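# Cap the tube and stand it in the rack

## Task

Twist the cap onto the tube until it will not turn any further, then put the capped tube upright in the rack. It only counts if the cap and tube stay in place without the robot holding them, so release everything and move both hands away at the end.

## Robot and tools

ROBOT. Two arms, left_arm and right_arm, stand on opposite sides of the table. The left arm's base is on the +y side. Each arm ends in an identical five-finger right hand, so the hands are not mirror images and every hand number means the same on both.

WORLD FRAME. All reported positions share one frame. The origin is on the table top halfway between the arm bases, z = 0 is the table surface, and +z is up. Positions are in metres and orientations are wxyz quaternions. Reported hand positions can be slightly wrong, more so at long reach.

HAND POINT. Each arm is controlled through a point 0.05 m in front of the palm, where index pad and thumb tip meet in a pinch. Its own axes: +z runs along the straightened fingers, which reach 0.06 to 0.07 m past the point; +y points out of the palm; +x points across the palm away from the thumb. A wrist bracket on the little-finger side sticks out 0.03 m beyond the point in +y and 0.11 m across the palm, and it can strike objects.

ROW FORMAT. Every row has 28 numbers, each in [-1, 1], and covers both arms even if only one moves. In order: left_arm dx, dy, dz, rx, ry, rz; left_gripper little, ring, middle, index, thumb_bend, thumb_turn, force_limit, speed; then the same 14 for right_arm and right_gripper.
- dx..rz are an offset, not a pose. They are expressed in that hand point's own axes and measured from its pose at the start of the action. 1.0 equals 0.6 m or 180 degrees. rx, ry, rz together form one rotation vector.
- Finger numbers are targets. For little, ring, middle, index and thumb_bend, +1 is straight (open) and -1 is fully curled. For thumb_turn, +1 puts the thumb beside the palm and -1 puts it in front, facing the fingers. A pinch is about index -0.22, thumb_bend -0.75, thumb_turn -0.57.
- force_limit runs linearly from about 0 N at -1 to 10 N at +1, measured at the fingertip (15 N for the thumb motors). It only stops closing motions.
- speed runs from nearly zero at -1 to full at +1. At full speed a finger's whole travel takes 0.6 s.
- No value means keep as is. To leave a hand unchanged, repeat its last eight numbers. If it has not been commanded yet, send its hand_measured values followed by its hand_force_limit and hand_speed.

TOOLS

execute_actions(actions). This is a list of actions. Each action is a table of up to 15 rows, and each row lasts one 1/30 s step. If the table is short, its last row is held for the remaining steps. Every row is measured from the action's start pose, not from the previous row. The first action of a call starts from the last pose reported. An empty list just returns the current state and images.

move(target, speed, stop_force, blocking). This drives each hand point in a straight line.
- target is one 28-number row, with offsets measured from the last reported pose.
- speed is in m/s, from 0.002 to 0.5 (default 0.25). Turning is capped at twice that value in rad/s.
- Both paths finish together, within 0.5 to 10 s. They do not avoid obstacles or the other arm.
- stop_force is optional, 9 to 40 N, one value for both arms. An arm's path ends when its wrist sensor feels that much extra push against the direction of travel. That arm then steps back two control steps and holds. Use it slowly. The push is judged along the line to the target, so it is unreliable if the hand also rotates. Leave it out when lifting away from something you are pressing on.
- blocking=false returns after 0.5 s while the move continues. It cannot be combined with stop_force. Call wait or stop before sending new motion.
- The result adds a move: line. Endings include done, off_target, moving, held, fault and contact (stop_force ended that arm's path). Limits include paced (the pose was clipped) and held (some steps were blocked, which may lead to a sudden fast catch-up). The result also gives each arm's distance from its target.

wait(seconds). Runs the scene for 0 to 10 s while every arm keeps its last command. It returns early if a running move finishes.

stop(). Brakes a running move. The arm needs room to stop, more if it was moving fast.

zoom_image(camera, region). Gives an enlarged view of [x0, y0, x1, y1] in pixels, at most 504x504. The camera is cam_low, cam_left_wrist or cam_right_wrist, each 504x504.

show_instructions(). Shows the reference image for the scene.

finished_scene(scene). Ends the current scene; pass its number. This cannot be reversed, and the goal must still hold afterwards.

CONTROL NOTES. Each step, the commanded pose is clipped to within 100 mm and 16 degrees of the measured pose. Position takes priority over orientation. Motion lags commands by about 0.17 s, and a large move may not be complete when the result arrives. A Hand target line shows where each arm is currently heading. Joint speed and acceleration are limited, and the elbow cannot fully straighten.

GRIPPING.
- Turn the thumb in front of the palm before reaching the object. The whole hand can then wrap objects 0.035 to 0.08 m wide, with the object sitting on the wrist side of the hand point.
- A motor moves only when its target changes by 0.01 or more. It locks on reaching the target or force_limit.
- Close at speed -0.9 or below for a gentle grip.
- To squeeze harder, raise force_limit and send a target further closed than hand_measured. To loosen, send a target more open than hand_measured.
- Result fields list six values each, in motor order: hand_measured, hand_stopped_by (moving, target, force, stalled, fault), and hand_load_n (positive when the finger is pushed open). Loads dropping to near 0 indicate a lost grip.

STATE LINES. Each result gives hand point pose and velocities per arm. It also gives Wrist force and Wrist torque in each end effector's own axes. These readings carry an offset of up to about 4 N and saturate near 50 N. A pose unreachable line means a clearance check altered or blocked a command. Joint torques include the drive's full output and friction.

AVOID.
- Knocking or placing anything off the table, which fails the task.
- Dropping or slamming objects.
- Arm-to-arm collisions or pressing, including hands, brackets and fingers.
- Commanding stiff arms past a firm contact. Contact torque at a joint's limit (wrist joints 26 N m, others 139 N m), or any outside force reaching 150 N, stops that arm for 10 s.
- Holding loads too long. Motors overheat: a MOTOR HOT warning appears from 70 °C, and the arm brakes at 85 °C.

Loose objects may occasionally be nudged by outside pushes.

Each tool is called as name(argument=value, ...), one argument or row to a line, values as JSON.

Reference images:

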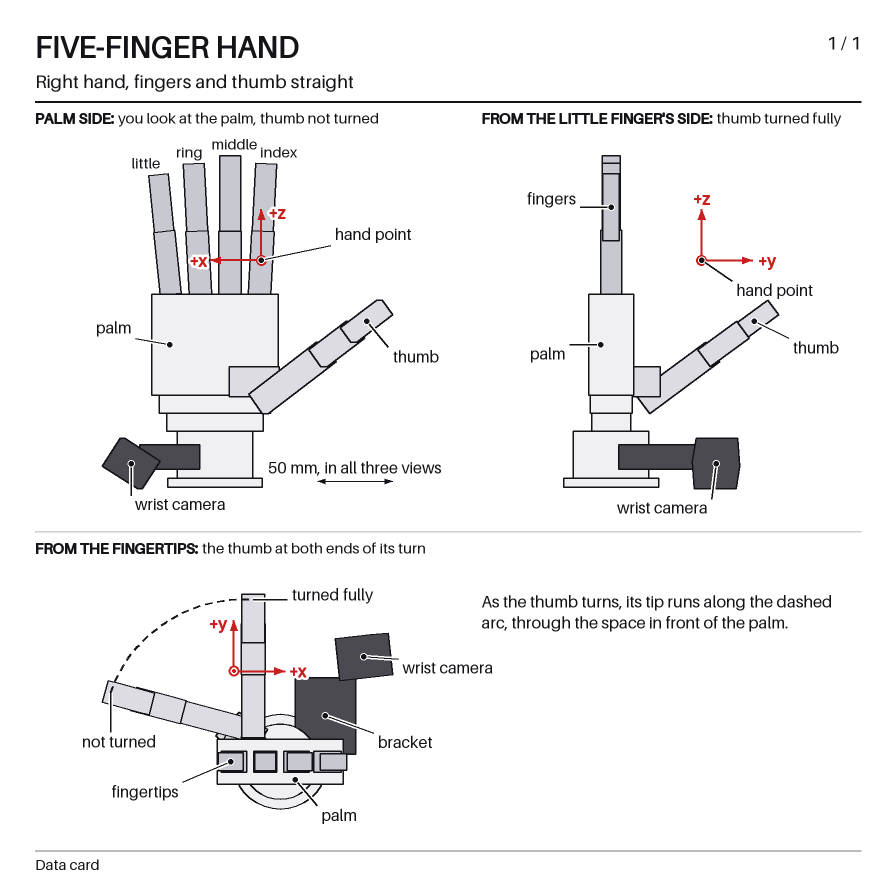

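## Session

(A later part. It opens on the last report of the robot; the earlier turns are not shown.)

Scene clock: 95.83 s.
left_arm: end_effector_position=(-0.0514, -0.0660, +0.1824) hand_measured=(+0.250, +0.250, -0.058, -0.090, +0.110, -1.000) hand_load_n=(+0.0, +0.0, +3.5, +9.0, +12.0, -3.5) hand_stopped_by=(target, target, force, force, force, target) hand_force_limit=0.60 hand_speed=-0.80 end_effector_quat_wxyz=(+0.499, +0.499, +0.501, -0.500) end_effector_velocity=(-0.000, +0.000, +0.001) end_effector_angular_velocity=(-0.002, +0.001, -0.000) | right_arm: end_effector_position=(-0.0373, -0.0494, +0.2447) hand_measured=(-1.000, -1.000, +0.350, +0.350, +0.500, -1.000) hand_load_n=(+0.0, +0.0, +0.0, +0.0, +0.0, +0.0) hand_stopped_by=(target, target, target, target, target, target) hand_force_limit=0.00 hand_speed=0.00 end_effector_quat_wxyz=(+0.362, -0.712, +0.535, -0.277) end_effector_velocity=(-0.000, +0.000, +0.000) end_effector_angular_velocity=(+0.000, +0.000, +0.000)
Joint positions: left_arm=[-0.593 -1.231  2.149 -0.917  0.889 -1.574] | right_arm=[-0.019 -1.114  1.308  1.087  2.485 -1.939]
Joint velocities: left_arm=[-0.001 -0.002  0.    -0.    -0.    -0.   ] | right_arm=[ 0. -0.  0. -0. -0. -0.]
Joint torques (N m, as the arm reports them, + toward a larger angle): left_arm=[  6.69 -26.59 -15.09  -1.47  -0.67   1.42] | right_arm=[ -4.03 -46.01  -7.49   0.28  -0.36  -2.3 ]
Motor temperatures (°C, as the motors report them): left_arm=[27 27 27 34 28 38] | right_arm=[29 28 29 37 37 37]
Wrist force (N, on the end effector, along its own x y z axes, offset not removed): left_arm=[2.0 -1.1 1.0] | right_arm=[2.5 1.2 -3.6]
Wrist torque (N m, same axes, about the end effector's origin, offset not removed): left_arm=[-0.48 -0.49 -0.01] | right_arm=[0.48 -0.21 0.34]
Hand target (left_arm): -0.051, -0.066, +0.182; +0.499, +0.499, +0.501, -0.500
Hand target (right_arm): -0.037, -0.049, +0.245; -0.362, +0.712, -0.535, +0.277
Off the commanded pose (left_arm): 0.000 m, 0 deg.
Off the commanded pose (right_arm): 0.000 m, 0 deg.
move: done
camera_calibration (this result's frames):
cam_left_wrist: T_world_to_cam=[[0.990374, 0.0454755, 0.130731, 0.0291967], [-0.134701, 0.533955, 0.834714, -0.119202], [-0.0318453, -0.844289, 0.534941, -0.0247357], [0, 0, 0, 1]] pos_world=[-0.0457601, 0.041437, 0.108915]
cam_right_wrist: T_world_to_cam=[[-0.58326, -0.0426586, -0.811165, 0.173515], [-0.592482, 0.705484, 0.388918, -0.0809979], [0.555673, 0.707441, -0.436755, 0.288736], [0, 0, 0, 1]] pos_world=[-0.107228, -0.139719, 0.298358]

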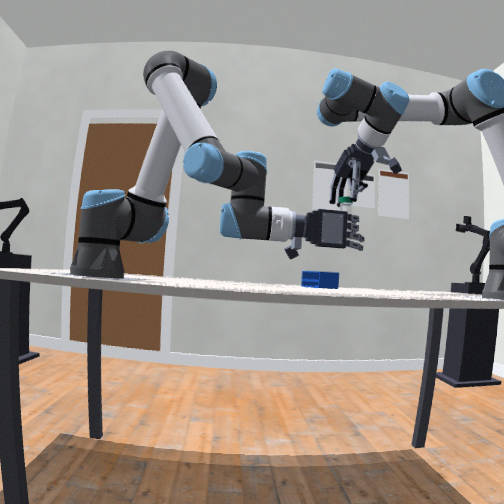

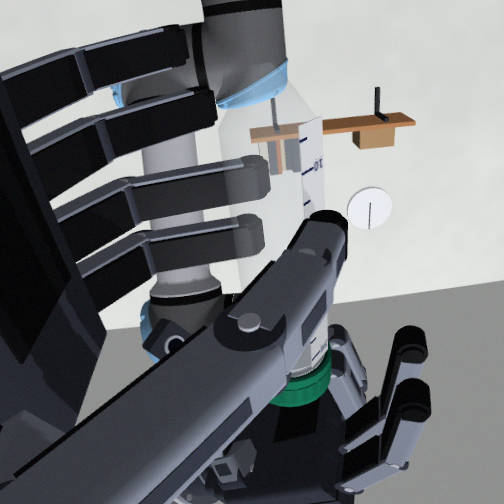

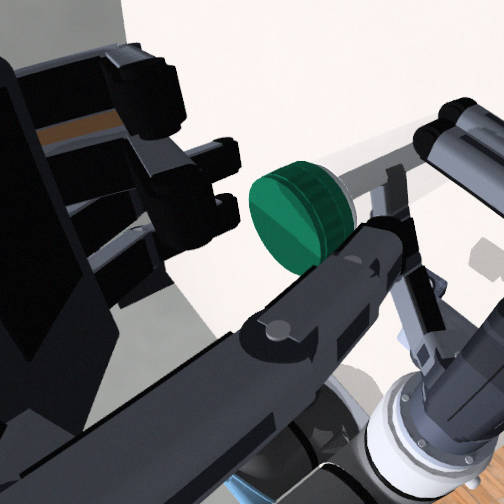

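move(
  target=[0,0,0,0,0,0,0.25,0.25,-0.3,-0.3,0.0,-1,0.6,-0.8, 0.0273,0.016,-0.023,0.0045,-0.608,-0.4355,-1,-1,0.35,0.35,0.5,-1,0,0],
  speed=0.5,
)

execute_actions(
  actions=[
    [[0,0,0,0,0,0,0.25,0.25,-0.3,-0.3,0.0,-1,0.6,-0.8, 0,0,0,0,0,0,-1,-1,0.12,0.08,0.19,-1,0,0]],
    [[0,0,0,0,0,0,0.25,0.25,-0.3,-0.3,0.0,-1,0.6,-0.8, 0,0,0,0,0,0,-1,-1,-0.3,-0.3,-0.1,-1,0.1,-0.8]],
  ],
)

move(
  target=[0,0,0,0,0,0,0.25,0.25,-0.3,-0.3,0.0,-1,0.6,-0.8, 0.013,-0.0066,0.0092,-0.0015,0.203,0.1455,-1,-1,-0.3,-0.3,-0.1,-1,0.1,-0.8],
  speed=0.5,
)

move(
  target=[0,0,0,0,0,0,0.25,0.25,-0.3,-0.3,0.0,-1,0.6,-0.8, 0.013,-0.006,0.0092,-0.0015,0.203,0.1455,-1,-1,-0.3,-0.3,-0.1,-1,0.1,-0.8],
  speed=0.5,
)

move(
  target=[0,0,0,0,0,0,0.25,0.25,-0.3,-0.3,0.0,-1,0.6,-0.8, 0.012,-0.0052,0.0088,-0.0015,0.203,0.1455,-1,-1,-0.3,-0.3,-0.1,-1,0.1,-0.8],
  speed=0.5,
)

zoom_image(
  camera="cam_left_wrist",
  region=[230, 310, 370, 450],
)

Scene clock: 99.53 s.
left_arm: end_effector_position=(-0.0514, -0.0660, +0.1824) hand_measured=(+0.250, +0.250, -0.058, -0.090, +0.110, -1.000) hand_load_n=(+0.0, +0.0, +3.5, +9.0, +12.0, -3.5) hand_stopped_by=(target, target, force, force, force, target) hand_force_limit=0.60 hand_speed=-0.80 end_effector_quat_wxyz=(+0.499, +0.499, +0.501, -0.500) end_effector_velocity=(+0.001, -0.000, +0.001) end_effector_angular_velocity=(-0.001, +0.000, +0.001) | right_arm: end_effector_position=(-0.0487, -0.0697, +0.2450) hand_measured=(-1.000, -1.000, +0.350, +0.350, +0.500, -1.000) hand_load_n=(+0.0, +0.0, +0.0, +0.0, +0.0, +0.0) hand_stopped_by=(target, target, target, target, target, target) hand_force_limit=0.00 hand_speed=0.00 end_effector_quat_wxyz=(-0.397, +0.767, +0.449, -0.228) end_effector_velocity=(-0.000, -0.001, -0.000) end_effector_angular_velocity=(-0.006, +0.002, +0.011)
Joint positions: left_arm=[-0.593 -1.231  2.149 -0.917  0.889 -1.574] | right_arm=[-0.652 -1.104  1.389  1.364  0.622 -4.817]
Joint velocities: left_arm=[ 0.001 -0.002  0.     0.     0.     0.001] | right_arm=[ 0.001  0.007 -0.005  0.017  0.002 -0.017]
Joint torques (N m, as the arm reports them, + toward a larger angle): left_arm=[  5.51 -25.41 -16.19  -1.43  -0.58   1.41] | right_arm=[  9.13 -26.89 -29.82   4.4    1.6   -2.26]
Motor temperatures (°C, as the motors report them): left_arm=[27 27 27 34 28 38] | right_arm=[29 28 29 37 37 37]
Wrist force (N, on the end effector, along its own x y z axes, offset not removed): left_arm=[1.4 -0.3 1.5] | right_arm=[2.4 1.4 -0.5]
Wrist torque (N m, same axes, about the end effector's origin, offset not removed): left_arm=[-0.33 -0.43 0.02] | right_arm=[0.28 -0.05 0.20]
Hand target (left_arm): -0.051, -0.066, +0.182; +0.499, +0.499, +0.501, -0.500
Hand target (right_arm): -0.049, -0.070, +0.245; -0.397, +0.767, +0.449, -0.229
Off the commanded pose (left_arm): 0.000 m, 0 deg.
Off the commanded pose (right_arm): 0.000 m, 0 deg.
move: done
camera_calibration (this result's frames):
cam_left_wrist: T_world_to_cam=[[0.990374, 0.0454753, 0.130731, 0.0291967], [-0.134701, 0.533955, 0.834714, -0.119202], [-0.0318455, -0.844289, 0.534941, -0.0247356], [0, 0, 0, 1]] pos_world=[-0.0457601, 0.041437, 0.108915]
cam_right_wrist: T_world_to_cam=[[0.435999, -0.383961, -0.813928, 0.192801], [-0.0854593, -0.917995, 0.387275, -0.161635], [-0.89588, -0.0992937, -0.433058, 0.18172], [0, 0, 0, 1]] pos_world=[0.064925, -0.0563085, 0.298218]

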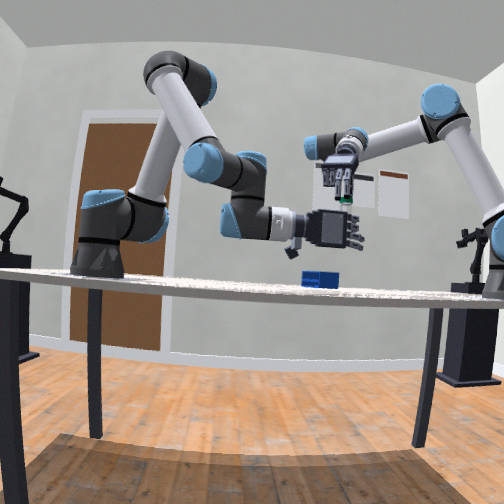

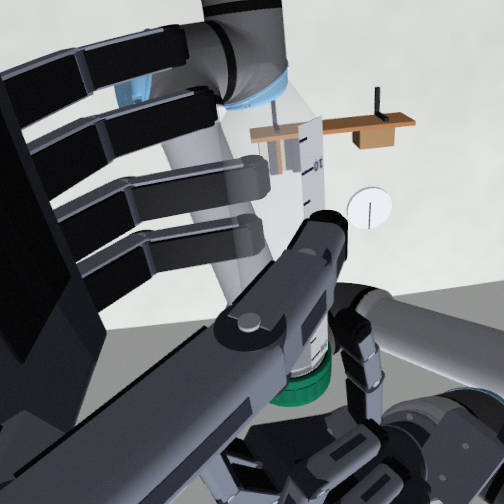

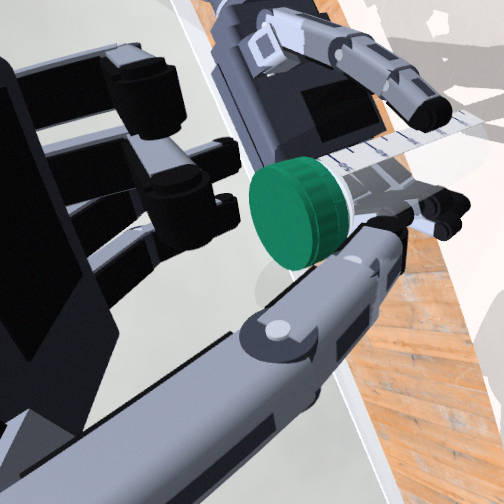

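Scene clock: 100.53 s.
left_arm: end_effector_position=(-0.0514, -0.0660, +0.1824) hand_measured=(+0.250, +0.250, -0.058, -0.090, +0.110, -1.000) hand_load_n=(+0.0, +0.0, +3.0, +9.5, +11.5, -3.0) hand_stopped_by=(target, target, force, force, force, target) hand_force_limit=0.60 hand_speed=-0.80 end_effector_quat_wxyz=(+0.499, +0.499, +0.501, -0.500) end_effector_velocity=(+0.000, -0.000, -0.000) end_effector_angular_velocity=(+0.001, -0.001, +0.000) | right_arm: end_effector_position=(-0.0487, -0.0697, +0.2450) hand_measured=(-1.000, -1.000, +0.002, -0.050, +0.130, -1.000) hand_load_n=(+0.0, +0.0, +6.0, +8.0, +11.0, +0.0) hand_stopped_by=(target, target, force, force, force, target) hand_force_limit=0.10 hand_speed=-0.80 end_effector_quat_wxyz=(-0.397, +0.767, +0.449, -0.228) end_effector_velocity=(-0.000, +0.000, +0.001) end_effector_angular_velocity=(+0.003, -0.001, +0.001)
Joint positions: left_arm=[-0.593 -1.231  2.149 -0.917  0.889 -1.574] | right_arm=[-0.652 -1.104  1.389  1.364  0.622 -4.817]
Joint velocities: left_arm=[ 0.     0.001 -0.     0.    -0.     0.001] | right_arm=[-0.    -0.002 -0.    -0.    -0.001 -0.001]
Joint torques (N m, as the arm reports them, + toward a larger angle): left_arm=[  6.3  -26.79 -16.24  -1.52  -0.73   1.39] | right_arm=[ -1.51 -41.04 -12.22   0.98  -3.5    2.04]
Motor temperatures (°C, as the motors report them): left_arm=[27 27 27 34 28 38] | right_arm=[29 28 29 37 37 37]
Wrist force (N, on the end effector, along its own x y z axes, offset not removed): left_arm=[1.5 -0.6 2.7] | right_arm=[0.6 -5.6 -1.3]
Wrist torque (N m, same axes, about the end effector's origin, offset not removed): left_arm=[-0.63 -0.40 -0.13] | right_arm=[-0.42 0.15 0.23]
Hand target (left_arm): -0.051, -0.066, +0.182; +0.499, +0.499, +0.501, -0.500
Hand target (right_arm): -0.049, -0.070, +0.245; -0.397, +0.767, +0.449, -0.228
Off the commanded pose (left_arm): 0.000 m, 0 deg.
Off the commanded pose (right_arm): 0.000 m, 0 deg.
camera_calibration (this result's frames):
cam_left_wrist: T_world_to_cam=[[0.990374, 0.0454756, 0.130731, 0.0291967], [-0.134701, 0.533955, 0.834714, -0.119202], [-0.0318452, -0.844289, 0.534941, -0.0247357], [0, 0, 0, 1]] pos_world=[-0.0457601, 0.041437, 0.108915]
cam_right_wrist: T_world_to_cam=[[0.436073, -0.383991, -0.813874, 0.192761], [-0.0854317, -0.917973, 0.387332, -0.161623], [-0.895847, -0.0993746, -0.433109, 0.181719], [0, 0, 0, 1]] pos_world=[0.0649264, -0.0562884, 0.298189]

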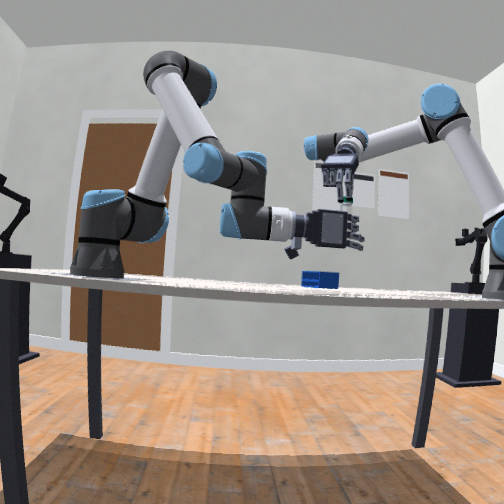

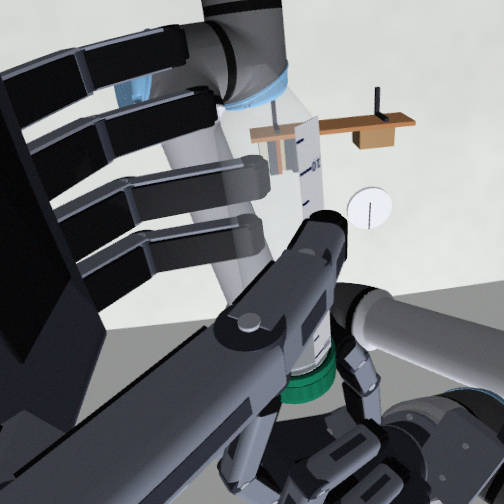

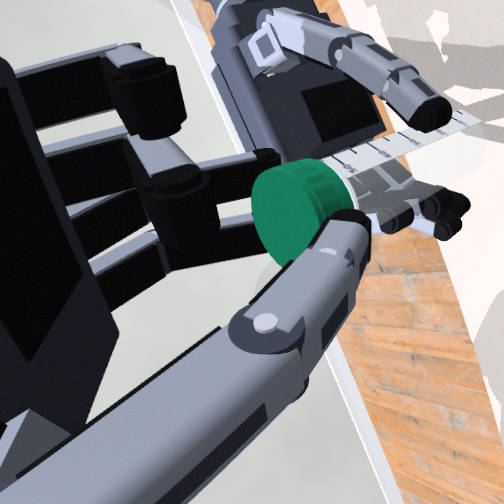

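Scene clock: 102.07 s.
left_arm: end_effector_position=(-0.0514, -0.0660, +0.1824) hand_measured=(+0.250, +0.250, -0.058, -0.090, +0.110, -1.000) hand_load_n=(+0.0, +0.0, +4.0, +9.0, +11.0, -1.5) hand_stopped_by=(target, target, force, force, force, target) hand_force_limit=0.60 hand_speed=-0.80 end_effector_quat_wxyz=(+0.499, +0.499, +0.501, -0.500) end_effector_velocity=(-0.000, +0.000, +0.001) end_effector_angular_velocity=(-0.001, +0.001, -0.000) | right_arm: end_effector_position=(-0.0507, -0.0595, +0.2453) hand_measured=(-1.000, -1.000, +0.002, -0.050, +0.132, -1.000) hand_load_n=(+0.0, +0.0, +5.5, +7.0, +11.0, -0.5) hand_stopped_by=(target, target, force, force, force, target) hand_force_limit=0.10 hand_speed=-0.80 end_effector_quat_wxyz=(-0.453, +0.881, +0.122, -0.060) end_effector_velocity=(+0.000, -0.000, -0.001) end_effector_angular_velocity=(-0.000, -0.005, -0.011)
Joint positions: left_arm=[-0.593 -1.231  2.149 -0.917  0.889 -1.574] | right_arm=[-0.574 -1.468  1.659  0.591  0.971 -3.658]
Joint velocities: left_arm=[-0.    -0.001 -0.     0.     0.    -0.   ] | right_arm=[ 0.005 -0.005  0.004 -0.007  0.015  0.011]
Joint torques (N m, as the arm reports them, + toward a larger angle): left_arm=[  6.71 -26.24 -17.22  -1.58  -0.65   1.59] | right_arm=[  9.06 -30.52  -6.49  -0.78   2.04   2.35]
Motor temperatures (°C, as the motors report them): left_arm=[27 27 27 34 28 38] | right_arm=[29 28 29 37 37 37]
Wrist force (N, on the end effector, along its own x y z axes, offset not removed): left_arm=[1.9 -2.5 2.9] | right_arm=[0.9 -1.1 -4.3]
Wrist torque (N m, same axes, about the end effector's origin, offset not removed): left_arm=[-0.55 -0.26 -0.09] | right_arm=[0.32 0.32 0.08]
Hand target (left_arm): -0.051, -0.066, +0.182; +0.499, +0.499, +0.501, -0.500
Hand target (right_arm): -0.051, -0.060, +0.245; -0.453, +0.881, +0.121, -0.060
Off the commanded pose (left_arm): 0.000 m, 0 deg.
Off the commanded pose (right_arm): 0.000 m, 0 deg.
move: done
camera_calibration (this result's frames):
cam_left_wrist: T_world_to_cam=[[0.990374, 0.0454757, 0.130731, 0.0291967], [-0.134701, 0.533955, 0.834714, -0.119202], [-0.0318451, -0.844289, 0.534941, -0.0247358], [0, 0, 0, 1]] pos_world=[-0.0457601, 0.0414369, 0.108915]
cam_right_wrist: T_world_to_cam=[[0.0369816, -0.580986, -0.813073, 0.165673], [-0.707785, -0.589604, 0.389112, -0.165026], [-0.705459, 0.561091, -0.433017, 0.230018], [0, 0, 0, 1]] pos_world=[0.0393382, -0.130107, 0.29852]

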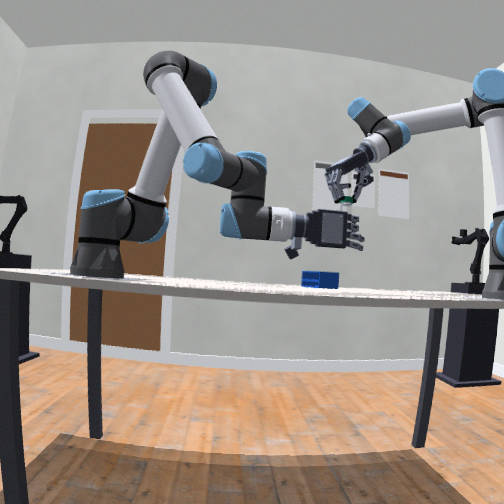

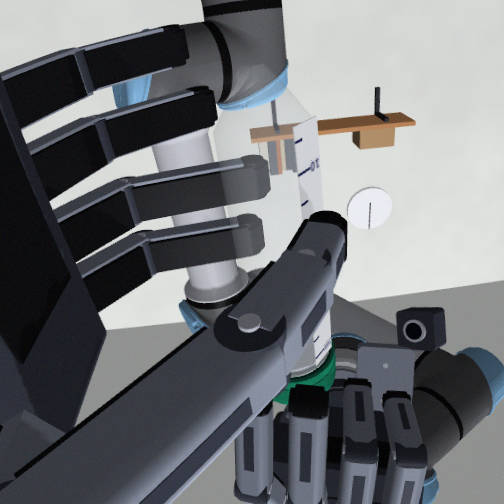

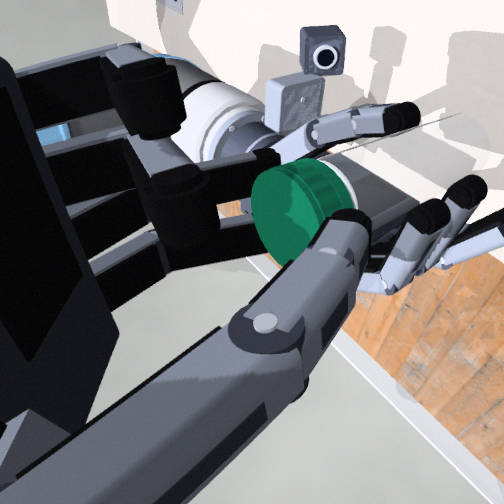

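Scene clock: 103.57 s.
left_arm: end_effector_position=(-0.0514, -0.0660, +0.1824) hand_measured=(+0.250, +0.250, -0.058, -0.090, +0.110, -1.000) hand_load_n=(+0.0, +0.0, +4.0, +8.0, +11.0, -2.5) hand_stopped_by=(target, target, force, force, force, target) hand_force_limit=0.60 hand_speed=-0.80 end_effector_quat_wxyz=(+0.499, +0.499, +0.501, -0.500) end_effector_velocity=(+0.000, -0.000, -0.001) end_effector_angular_velocity=(+0.002, -0.001, +0.001) | right_arm: end_effector_position=(-0.0451, -0.0511, +0.2452) hand_measured=(-1.000, -1.000, +0.002, -0.050, +0.132, -1.000) hand_load_n=(+0.0, +0.0, +5.5, +7.5, +11.0, -1.0) hand_stopped_by=(target, target, force, force, force, target) hand_force_limit=0.10 hand_speed=-0.80 end_effector_quat_wxyz=(+0.441, -0.861, +0.224, -0.117) end_effector_velocity=(+0.001, +0.000, -0.000) end_effector_angular_velocity=(-0.005, -0.002, -0.015)
Joint positions: left_arm=[-0.593 -1.231  2.149 -0.917  0.889 -1.574] | right_arm=[-0.245 -1.485  1.655  0.481  1.849 -2.939]
Joint velocities: left_arm=[ 0.001  0.002 -0.     0.    -0.    -0.   ] | right_arm=[ 0.007  0.007 -0.007  0.008  0.019  0.011]
Joint torques (N m, as the arm reports them, + toward a larger angle): left_arm=[  7.25 -27.11 -16.6   -1.52  -0.54   1.5 ] | right_arm=[  8.83 -13.29 -30.08   2.27   2.74   2.24]
Motor temperatures (°C, as the motors report them): left_arm=[27 27 27 34 28 38] | right_arm=[29 28 29 37 37 37]
Wrist force (N, on the end effector, along its own x y z axes, offset not removed): left_arm=[3.4 -1.9 1.6] | right_arm=[1.0 -4.3 -1.3]
Wrist torque (N m, same axes, about the end effector's origin, offset not removed): left_arm=[-0.43 -0.35 -0.04] | right_arm=[-0.13 0.46 -0.21]
Hand target (left_arm): -0.051, -0.066, +0.182; +0.499, +0.499, +0.501, -0.500
Hand target (right_arm): -0.045, -0.051, +0.245; -0.441, +0.861, -0.224, +0.117
Off the commanded pose (left_arm): 0.000 m, 0 deg.
Off the commanded pose (right_arm): 0.000 m, 0 deg.
move: done
camera_calibration (this result's frames):
cam_left_wrist: T_world_to_cam=[[0.990374, 0.0454755, 0.130731, 0.0291967], [-0.134701, 0.533955, 0.834714, -0.119202], [-0.0318453, -0.844289, 0.534941, -0.0247356], [0, 0, 0, 1]] pos_world=[-0.04576, 0.041437, 0.108915]
cam_right_wrist: T_world_to_cam=[[-0.385033, -0.438786, -0.811922, 0.158188], [-0.916946, 0.0820855, 0.390476, -0.131528], [-0.104688, 0.894835, -0.433948, 0.273557], [0, 0, 0, 1]] pos_world=[-0.0310586, -0.164581, 0.298504]

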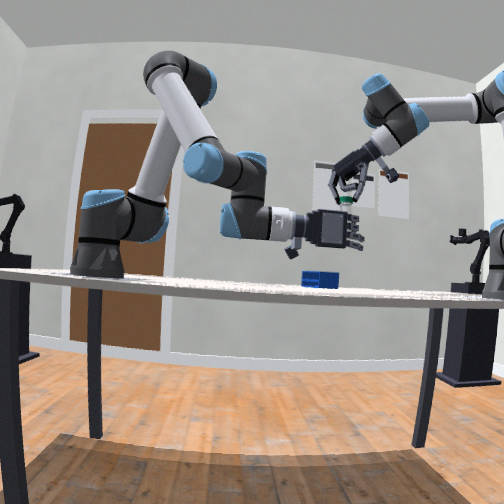

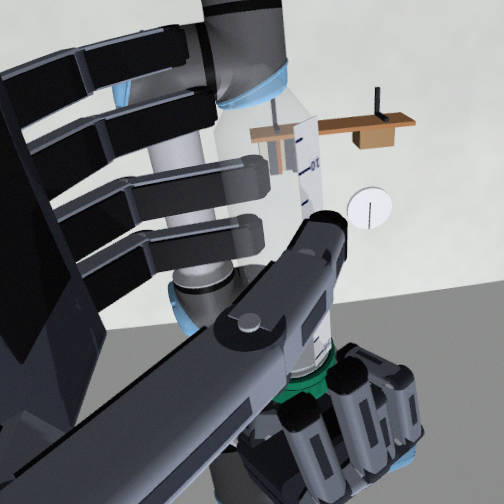

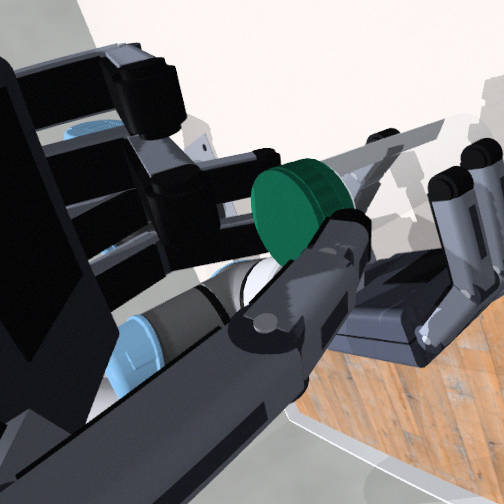

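Scene clock: 105.17 s.
left_arm: end_effector_position=(-0.0514, -0.0660, +0.1824) hand_measured=(+0.250, +0.250, -0.058, -0.090, +0.110, -1.000) hand_load_n=(+0.0, +0.0, +4.0, +8.5, +11.0, -2.5) hand_stopped_by=(target, target, force, force, force, target) hand_force_limit=0.60 hand_speed=-0.80 end_effector_quat_wxyz=(+0.499, +0.499, +0.501, -0.500) end_effector_velocity=(-0.000, +0.000, +0.001) end_effector_angular_velocity=(-0.001, +0.002, -0.000) | right_arm: end_effector_position=(-0.0360, -0.0493, +0.2445) hand_measured=(-1.000, -1.000, +0.002, -0.050, +0.132, -1.000) hand_load_n=(+0.0, +0.0, +6.0, +7.5, +10.5, -1.0) hand_stopped_by=(target, target, force, force, force, target) hand_force_limit=0.10 hand_speed=-0.80 end_effector_quat_wxyz=(+0.362, -0.711, +0.536, -0.276) end_effector_velocity=(-0.001, +0.000, -0.001) end_effector_angular_velocity=(-0.004, +0.004, -0.011)
Joint positions: left_arm=[-0.593 -1.231  2.149 -0.917  0.889 -1.574] | right_arm=[-0.022 -1.116  1.31   1.084  2.484 -1.94 ]
Joint velocities: left_arm=[-0.    -0.002  0.    -0.    -0.    -0.001] | right_arm=[ 0.001  0.009 -0.009  0.021 -0.     0.022]
Joint torques (N m, as the arm reports them, + toward a larger angle): left_arm=[  6.47 -26.61 -16.48  -1.56  -0.74   1.36] | right_arm=[  8.97 -25.11 -27.13   3.78   2.62   2.27]
Motor temperatures (°C, as the motors report them): left_arm=[27 27 27 34 28 38] | right_arm=[29 28 29 37 37 37]
Wrist force (N, on the end effector, along its own x y z axes, offset not removed): left_arm=[5.8 -2.8 1.5] | right_arm=[0.8 -7.0 -1.4]
Wrist torque (N m, same axes, about the end effector's origin, offset not removed): left_arm=[-0.35 -0.37 -0.05] | right_arm=[-0.21 0.14 0.07]
Hand target (left_arm): -0.051, -0.066, +0.182; +0.499, +0.499, +0.501, -0.500
Hand target (right_arm): -0.036, -0.049, +0.244; -0.362, +0.711, -0.536, +0.276
Off the commanded pose (left_arm): 0.000 m, 0 deg.
Off the commanded pose (right_arm): 0.000 m, 0 deg.
move: done
camera_calibration (this result's frames):
cam_left_wrist: T_world_to_cam=[[0.990374, 0.0454758, 0.13073, 0.0291967], [-0.134701, 0.533955, 0.834714, -0.119202], [-0.031845, -0.844289, 0.534941, -0.0247357], [0, 0, 0, 1]] pos_world=[-0.0457601, 0.041437, 0.108915]
cam_right_wrist: T_world_to_cam=[[-0.583855, -0.0403549, -0.810854, 0.17415], [-0.591019, 0.705875, 0.390432, -0.0804805], [0.556606, 0.707186, -0.435979, 0.287683], [0, 0, 0, 1]] pos_world=[-0.106014, -0.139609, 0.298056]

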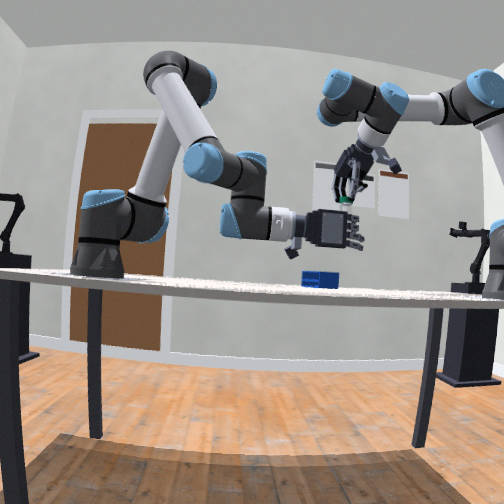

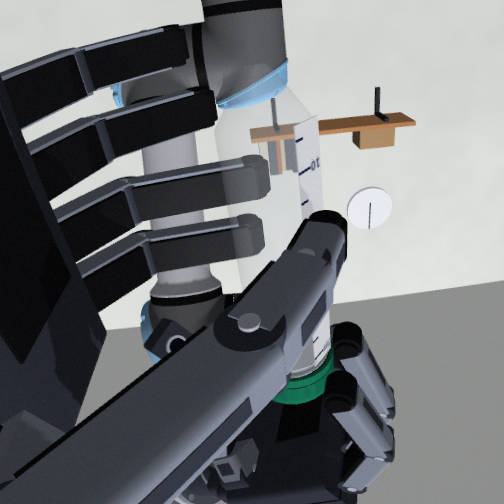

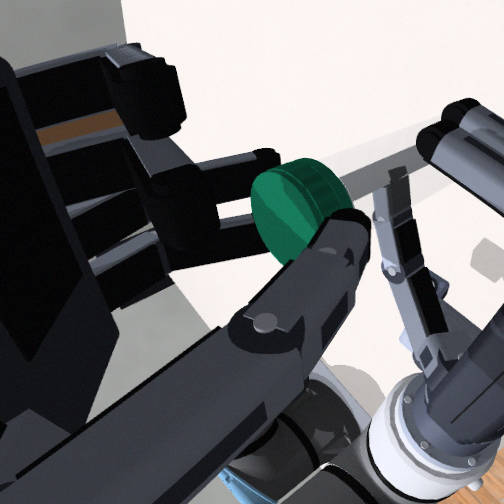

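Region (230, 310, 370, 450) of cam_left_wrist's 504x504 image, scaled by 3.600, with more detail than that image has.

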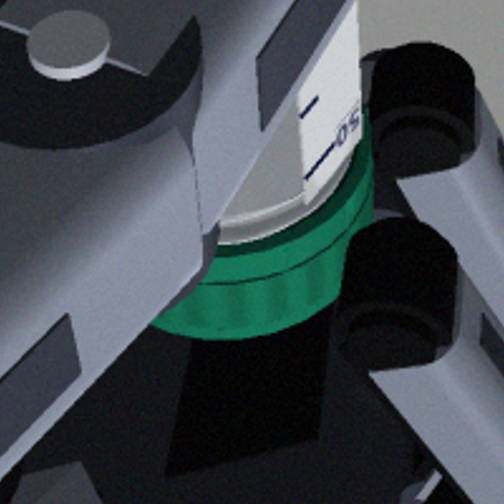

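execute_actions(
  actions=[],
)

move(
  target=[0,0,0,0,0,0,0.25,0.25,-0.3,-0.3,0.0,-1,0.6,-0.8,0,-0.004,-0.003,0,0,0,-1,-1,-0.3,-0.3,-0.1,-1,0.1,-0.8],
  speed=0.01,
)

zoom_image(
  camera="cam_low",
  region=[305,160,385,240],
)

Scene clock: 105.93 s.
left_arm: end_effector_position=(-0.0514, -0.0660, +0.1824) hand_measured=(+0.250, +0.250, -0.058, -0.090, +0.110, -1.000) hand_load_n=(+0.0, +0.0, +4.5, +8.5, +11.0, -2.5) hand_stopped_by=(target, target, force, force, force, target) hand_force_limit=0.60 hand_speed=-0.80 end_effector_quat_wxyz=(+0.499, +0.499, +0.501, -0.500) end_effector_velocity=(+0.001, -0.000, +0.001) end_effector_angular_velocity=(-0.001, +0.001, +0.001) | right_arm: end_effector_position=(-0.0360, -0.0494, +0.2445) hand_measured=(-1.000, -1.000, +0.002, -0.050, +0.132, -1.000) hand_load_n=(+0.0, +0.0, +6.5, +7.5, +10.5, -1.0) hand_stopped_by=(target, target, force, force, force, target) hand_force_limit=0.10 hand_speed=-0.80 end_effector_quat_wxyz=(+0.362, -0.711, +0.536, -0.276) end_effector_velocity=(-0.000, +0.000, +0.000) end_effector_angular_velocity=(+0.001, +0.001, -0.000)
Joint positions: left_arm=[-0.593 -1.231  2.149 -0.917  0.889 -1.574] | right_arm=[-0.022 -1.115  1.309  1.086  2.484 -1.938]
Joint velocities: left_arm=[ 0.001 -0.001  0.     0.     0.    -0.001] | right_arm=[-0.    -0.    -0.     0.    -0.001  0.001]
Joint torques (N m, as the arm reports them, + toward a larger angle): left_arm=[  5.42 -25.66 -16.06  -1.65  -0.64   1.47] | right_arm=[ 10.36 -23.89 -28.33   3.66   2.49   2.28]
Motor temperatures (°C, as the motors report them): left_arm=[27 27 27 34 28 38] | right_arm=[29 28 29 37 37 37]
Wrist force (N, on the end effector, along its own x y z axes, offset not removed): left_arm=[6.1 -2.6 1.6] | right_arm=[4.4 -6.1 -1.9]
Wrist torque (N m, same axes, about the end effector's origin, offset not removed): left_arm=[-0.29 -0.29 0.01] | right_arm=[0.20 -0.30 -0.10]
Hand target (left_arm): -0.051, -0.066, +0.182; +0.499, +0.499, +0.501, -0.500
Hand target (right_arm): -0.036, -0.049, +0.244; -0.362, +0.711, -0.536, +0.276
Off the commanded pose (left_arm): 0.000 m, 0 deg.
Off the commanded pose (right_arm): 0.000 m, 0 deg.
camera_calibration (this result's frames):
cam_left_wrist: T_world_to_cam=[[0.990374, 0.0454754, 0.130731, 0.0291967], [-0.134701, 0.533955, 0.834714, -0.119202], [-0.0318454, -0.844289, 0.534941, -0.0247357], [0, 0, 0, 1]] pos_world=[-0.0457601, 0.041437, 0.108915]
cam_right_wrist: T_world_to_cam=[[-0.58415, -0.0400832, -0.810655, 0.174045], [-0.590033, 0.706814, 0.390223, -0.0803353], [0.557341, 0.706263, -0.436536, 0.287807], [0, 0, 0, 1]] pos_world=[-0.106139, -0.139509, 0.298077]

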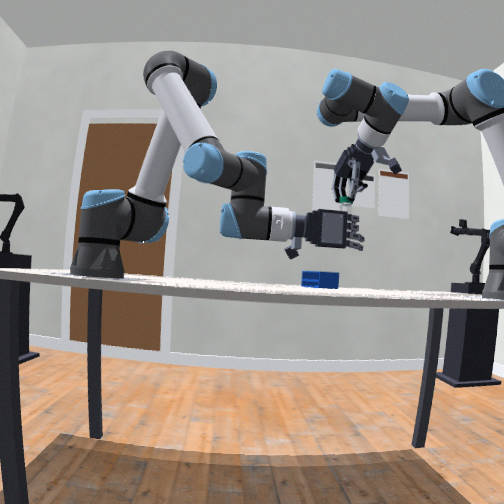

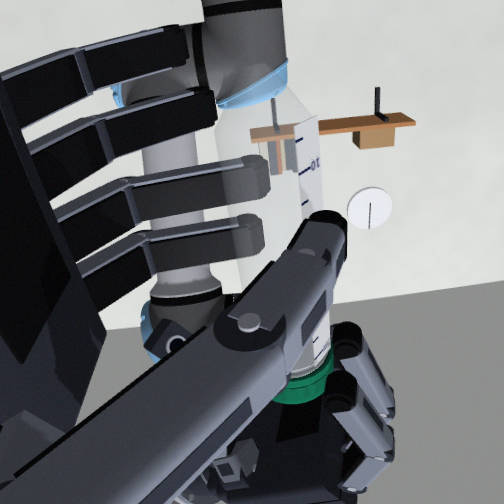

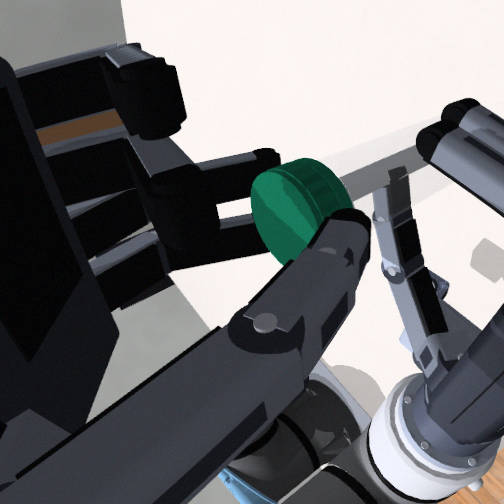

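Scene clock: 106.63 s.
left_arm: end_effector_position=(-0.0514, -0.0660, +0.1824) hand_measured=(+0.250, +0.250, -0.058, -0.090, +0.110, -1.000) hand_load_n=(+0.0, +0.0, +3.5, +9.0, +11.0, -1.5) hand_stopped_by=(target, target, force, force, force, target) hand_force_limit=0.60 hand_speed=-0.80 end_effector_quat_wxyz=(+0.499, +0.499, +0.501, -0.500) end_effector_velocity=(+0.000, -0.000, +0.001) end_effector_angular_velocity=(-0.001, +0.003, +0.000) | right_arm: end_effector_position=(-0.0361, -0.0493, +0.2473) hand_measured=(-1.000, -1.000, +0.002, -0.050, +0.132, -1.000) hand_load_n=(+0.0, +0.0, +6.0, +7.0, +11.0, -0.5) hand_stopped_by=(target, target, force, force, force, target) hand_force_limit=0.10 hand_speed=-0.80 end_effector_quat_wxyz=(+0.362, -0.711, +0.536, -0.276) end_effector_velocity=(-0.000, +0.000, +0.001) end_effector_angular_velocity=(+0.001, +0.001, -0.000)
Joint positions: left_arm=[-0.593 -1.231  2.149 -0.917  0.889 -1.574] | right_arm=[-0.022 -1.116  1.303  1.093  2.484 -1.938]
Joint velocities: left_arm=[ 0.    -0.001 -0.    -0.    -0.    -0.002] | right_arm=[-0.    -0.001 -0.003  0.002 -0.001  0.   ]
Joint torques (N m, as the arm reports them, + toward a larger angle): left_arm=[  6.14 -25.3  -15.49  -1.52  -0.67   1.41] | right_arm=[  8.94 -44.99 -30.03   3.82   3.92   2.34]
Motor temperatures (°C, as the motors report them): left_arm=[27 27 27 34 28 38] | right_arm=[29 28 29 37 37 37]
Wrist force (N, on the end effector, along its own x y z axes, offset not removed): left_arm=[0.9 -1.9 2.0] | right_arm=[1.8 1.0 0.4]
Wrist torque (N m, same axes, about the end effector's origin, offset not removed): left_arm=[-0.51 -0.38 0.09] | right_arm=[0.36 -0.24 0.06]
Hand target (left_arm): -0.051, -0.066, +0.182; +0.499, +0.499, +0.501, -0.500
Hand target (right_arm): -0.036, -0.049, +0.247; -0.362, +0.711, -0.536, +0.276
Off the commanded pose (left_arm): 0.000 m, 0 deg.
Off the commanded pose (right_arm): 0.000 m, 0 deg.
move: done
camera_calibration (this result's frames):
cam_left_wrist: T_world_to_cam=[[0.990374, 0.0454755, 0.130731, 0.0291967], [-0.134701, 0.533955, 0.834714, -0.119202], [-0.0318453, -0.844289, 0.534941, -0.0247357], [0, 0, 0, 1]] pos_world=[-0.0457601, 0.041437, 0.108915]
cam_right_wrist: T_world_to_cam=[[-0.584171, -0.0401119, -0.810639, 0.176305], [-0.590035, 0.706813, 0.390223, -0.0814805], [0.557317, 0.706262, -0.436567, 0.289085], [0, 0, 0, 1]] pos_world=[-0.106196, -0.139506, 0.30092]

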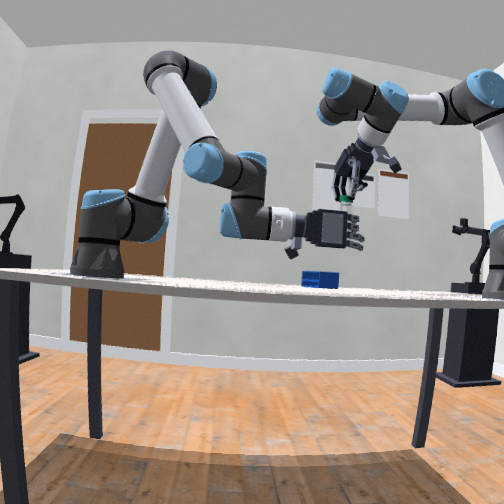

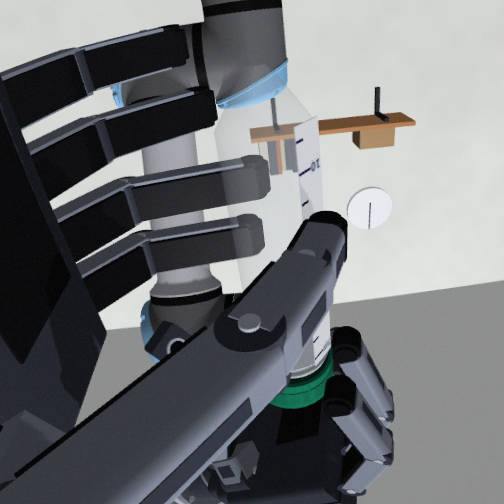

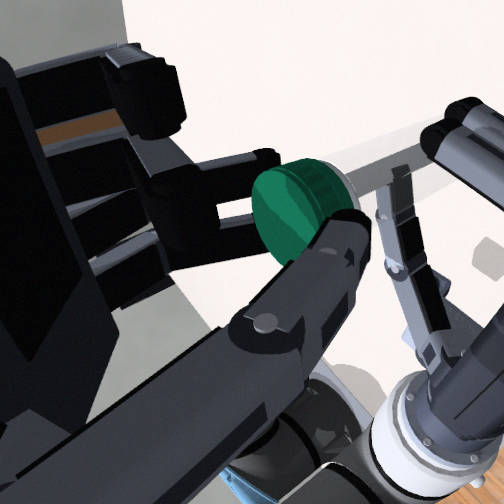

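Region (305, 160, 385, 240) of cam_low's 504x504 image, scaled by 6.300, with more detail than that image has.

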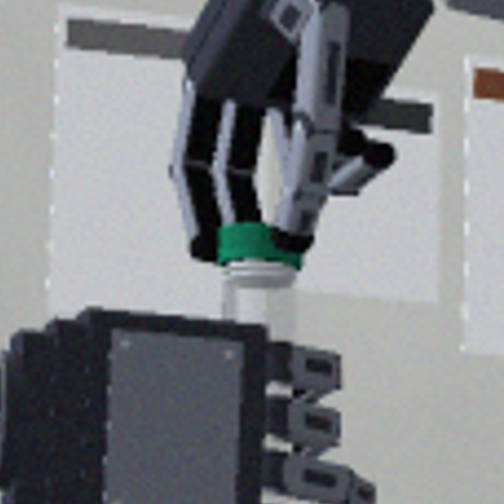

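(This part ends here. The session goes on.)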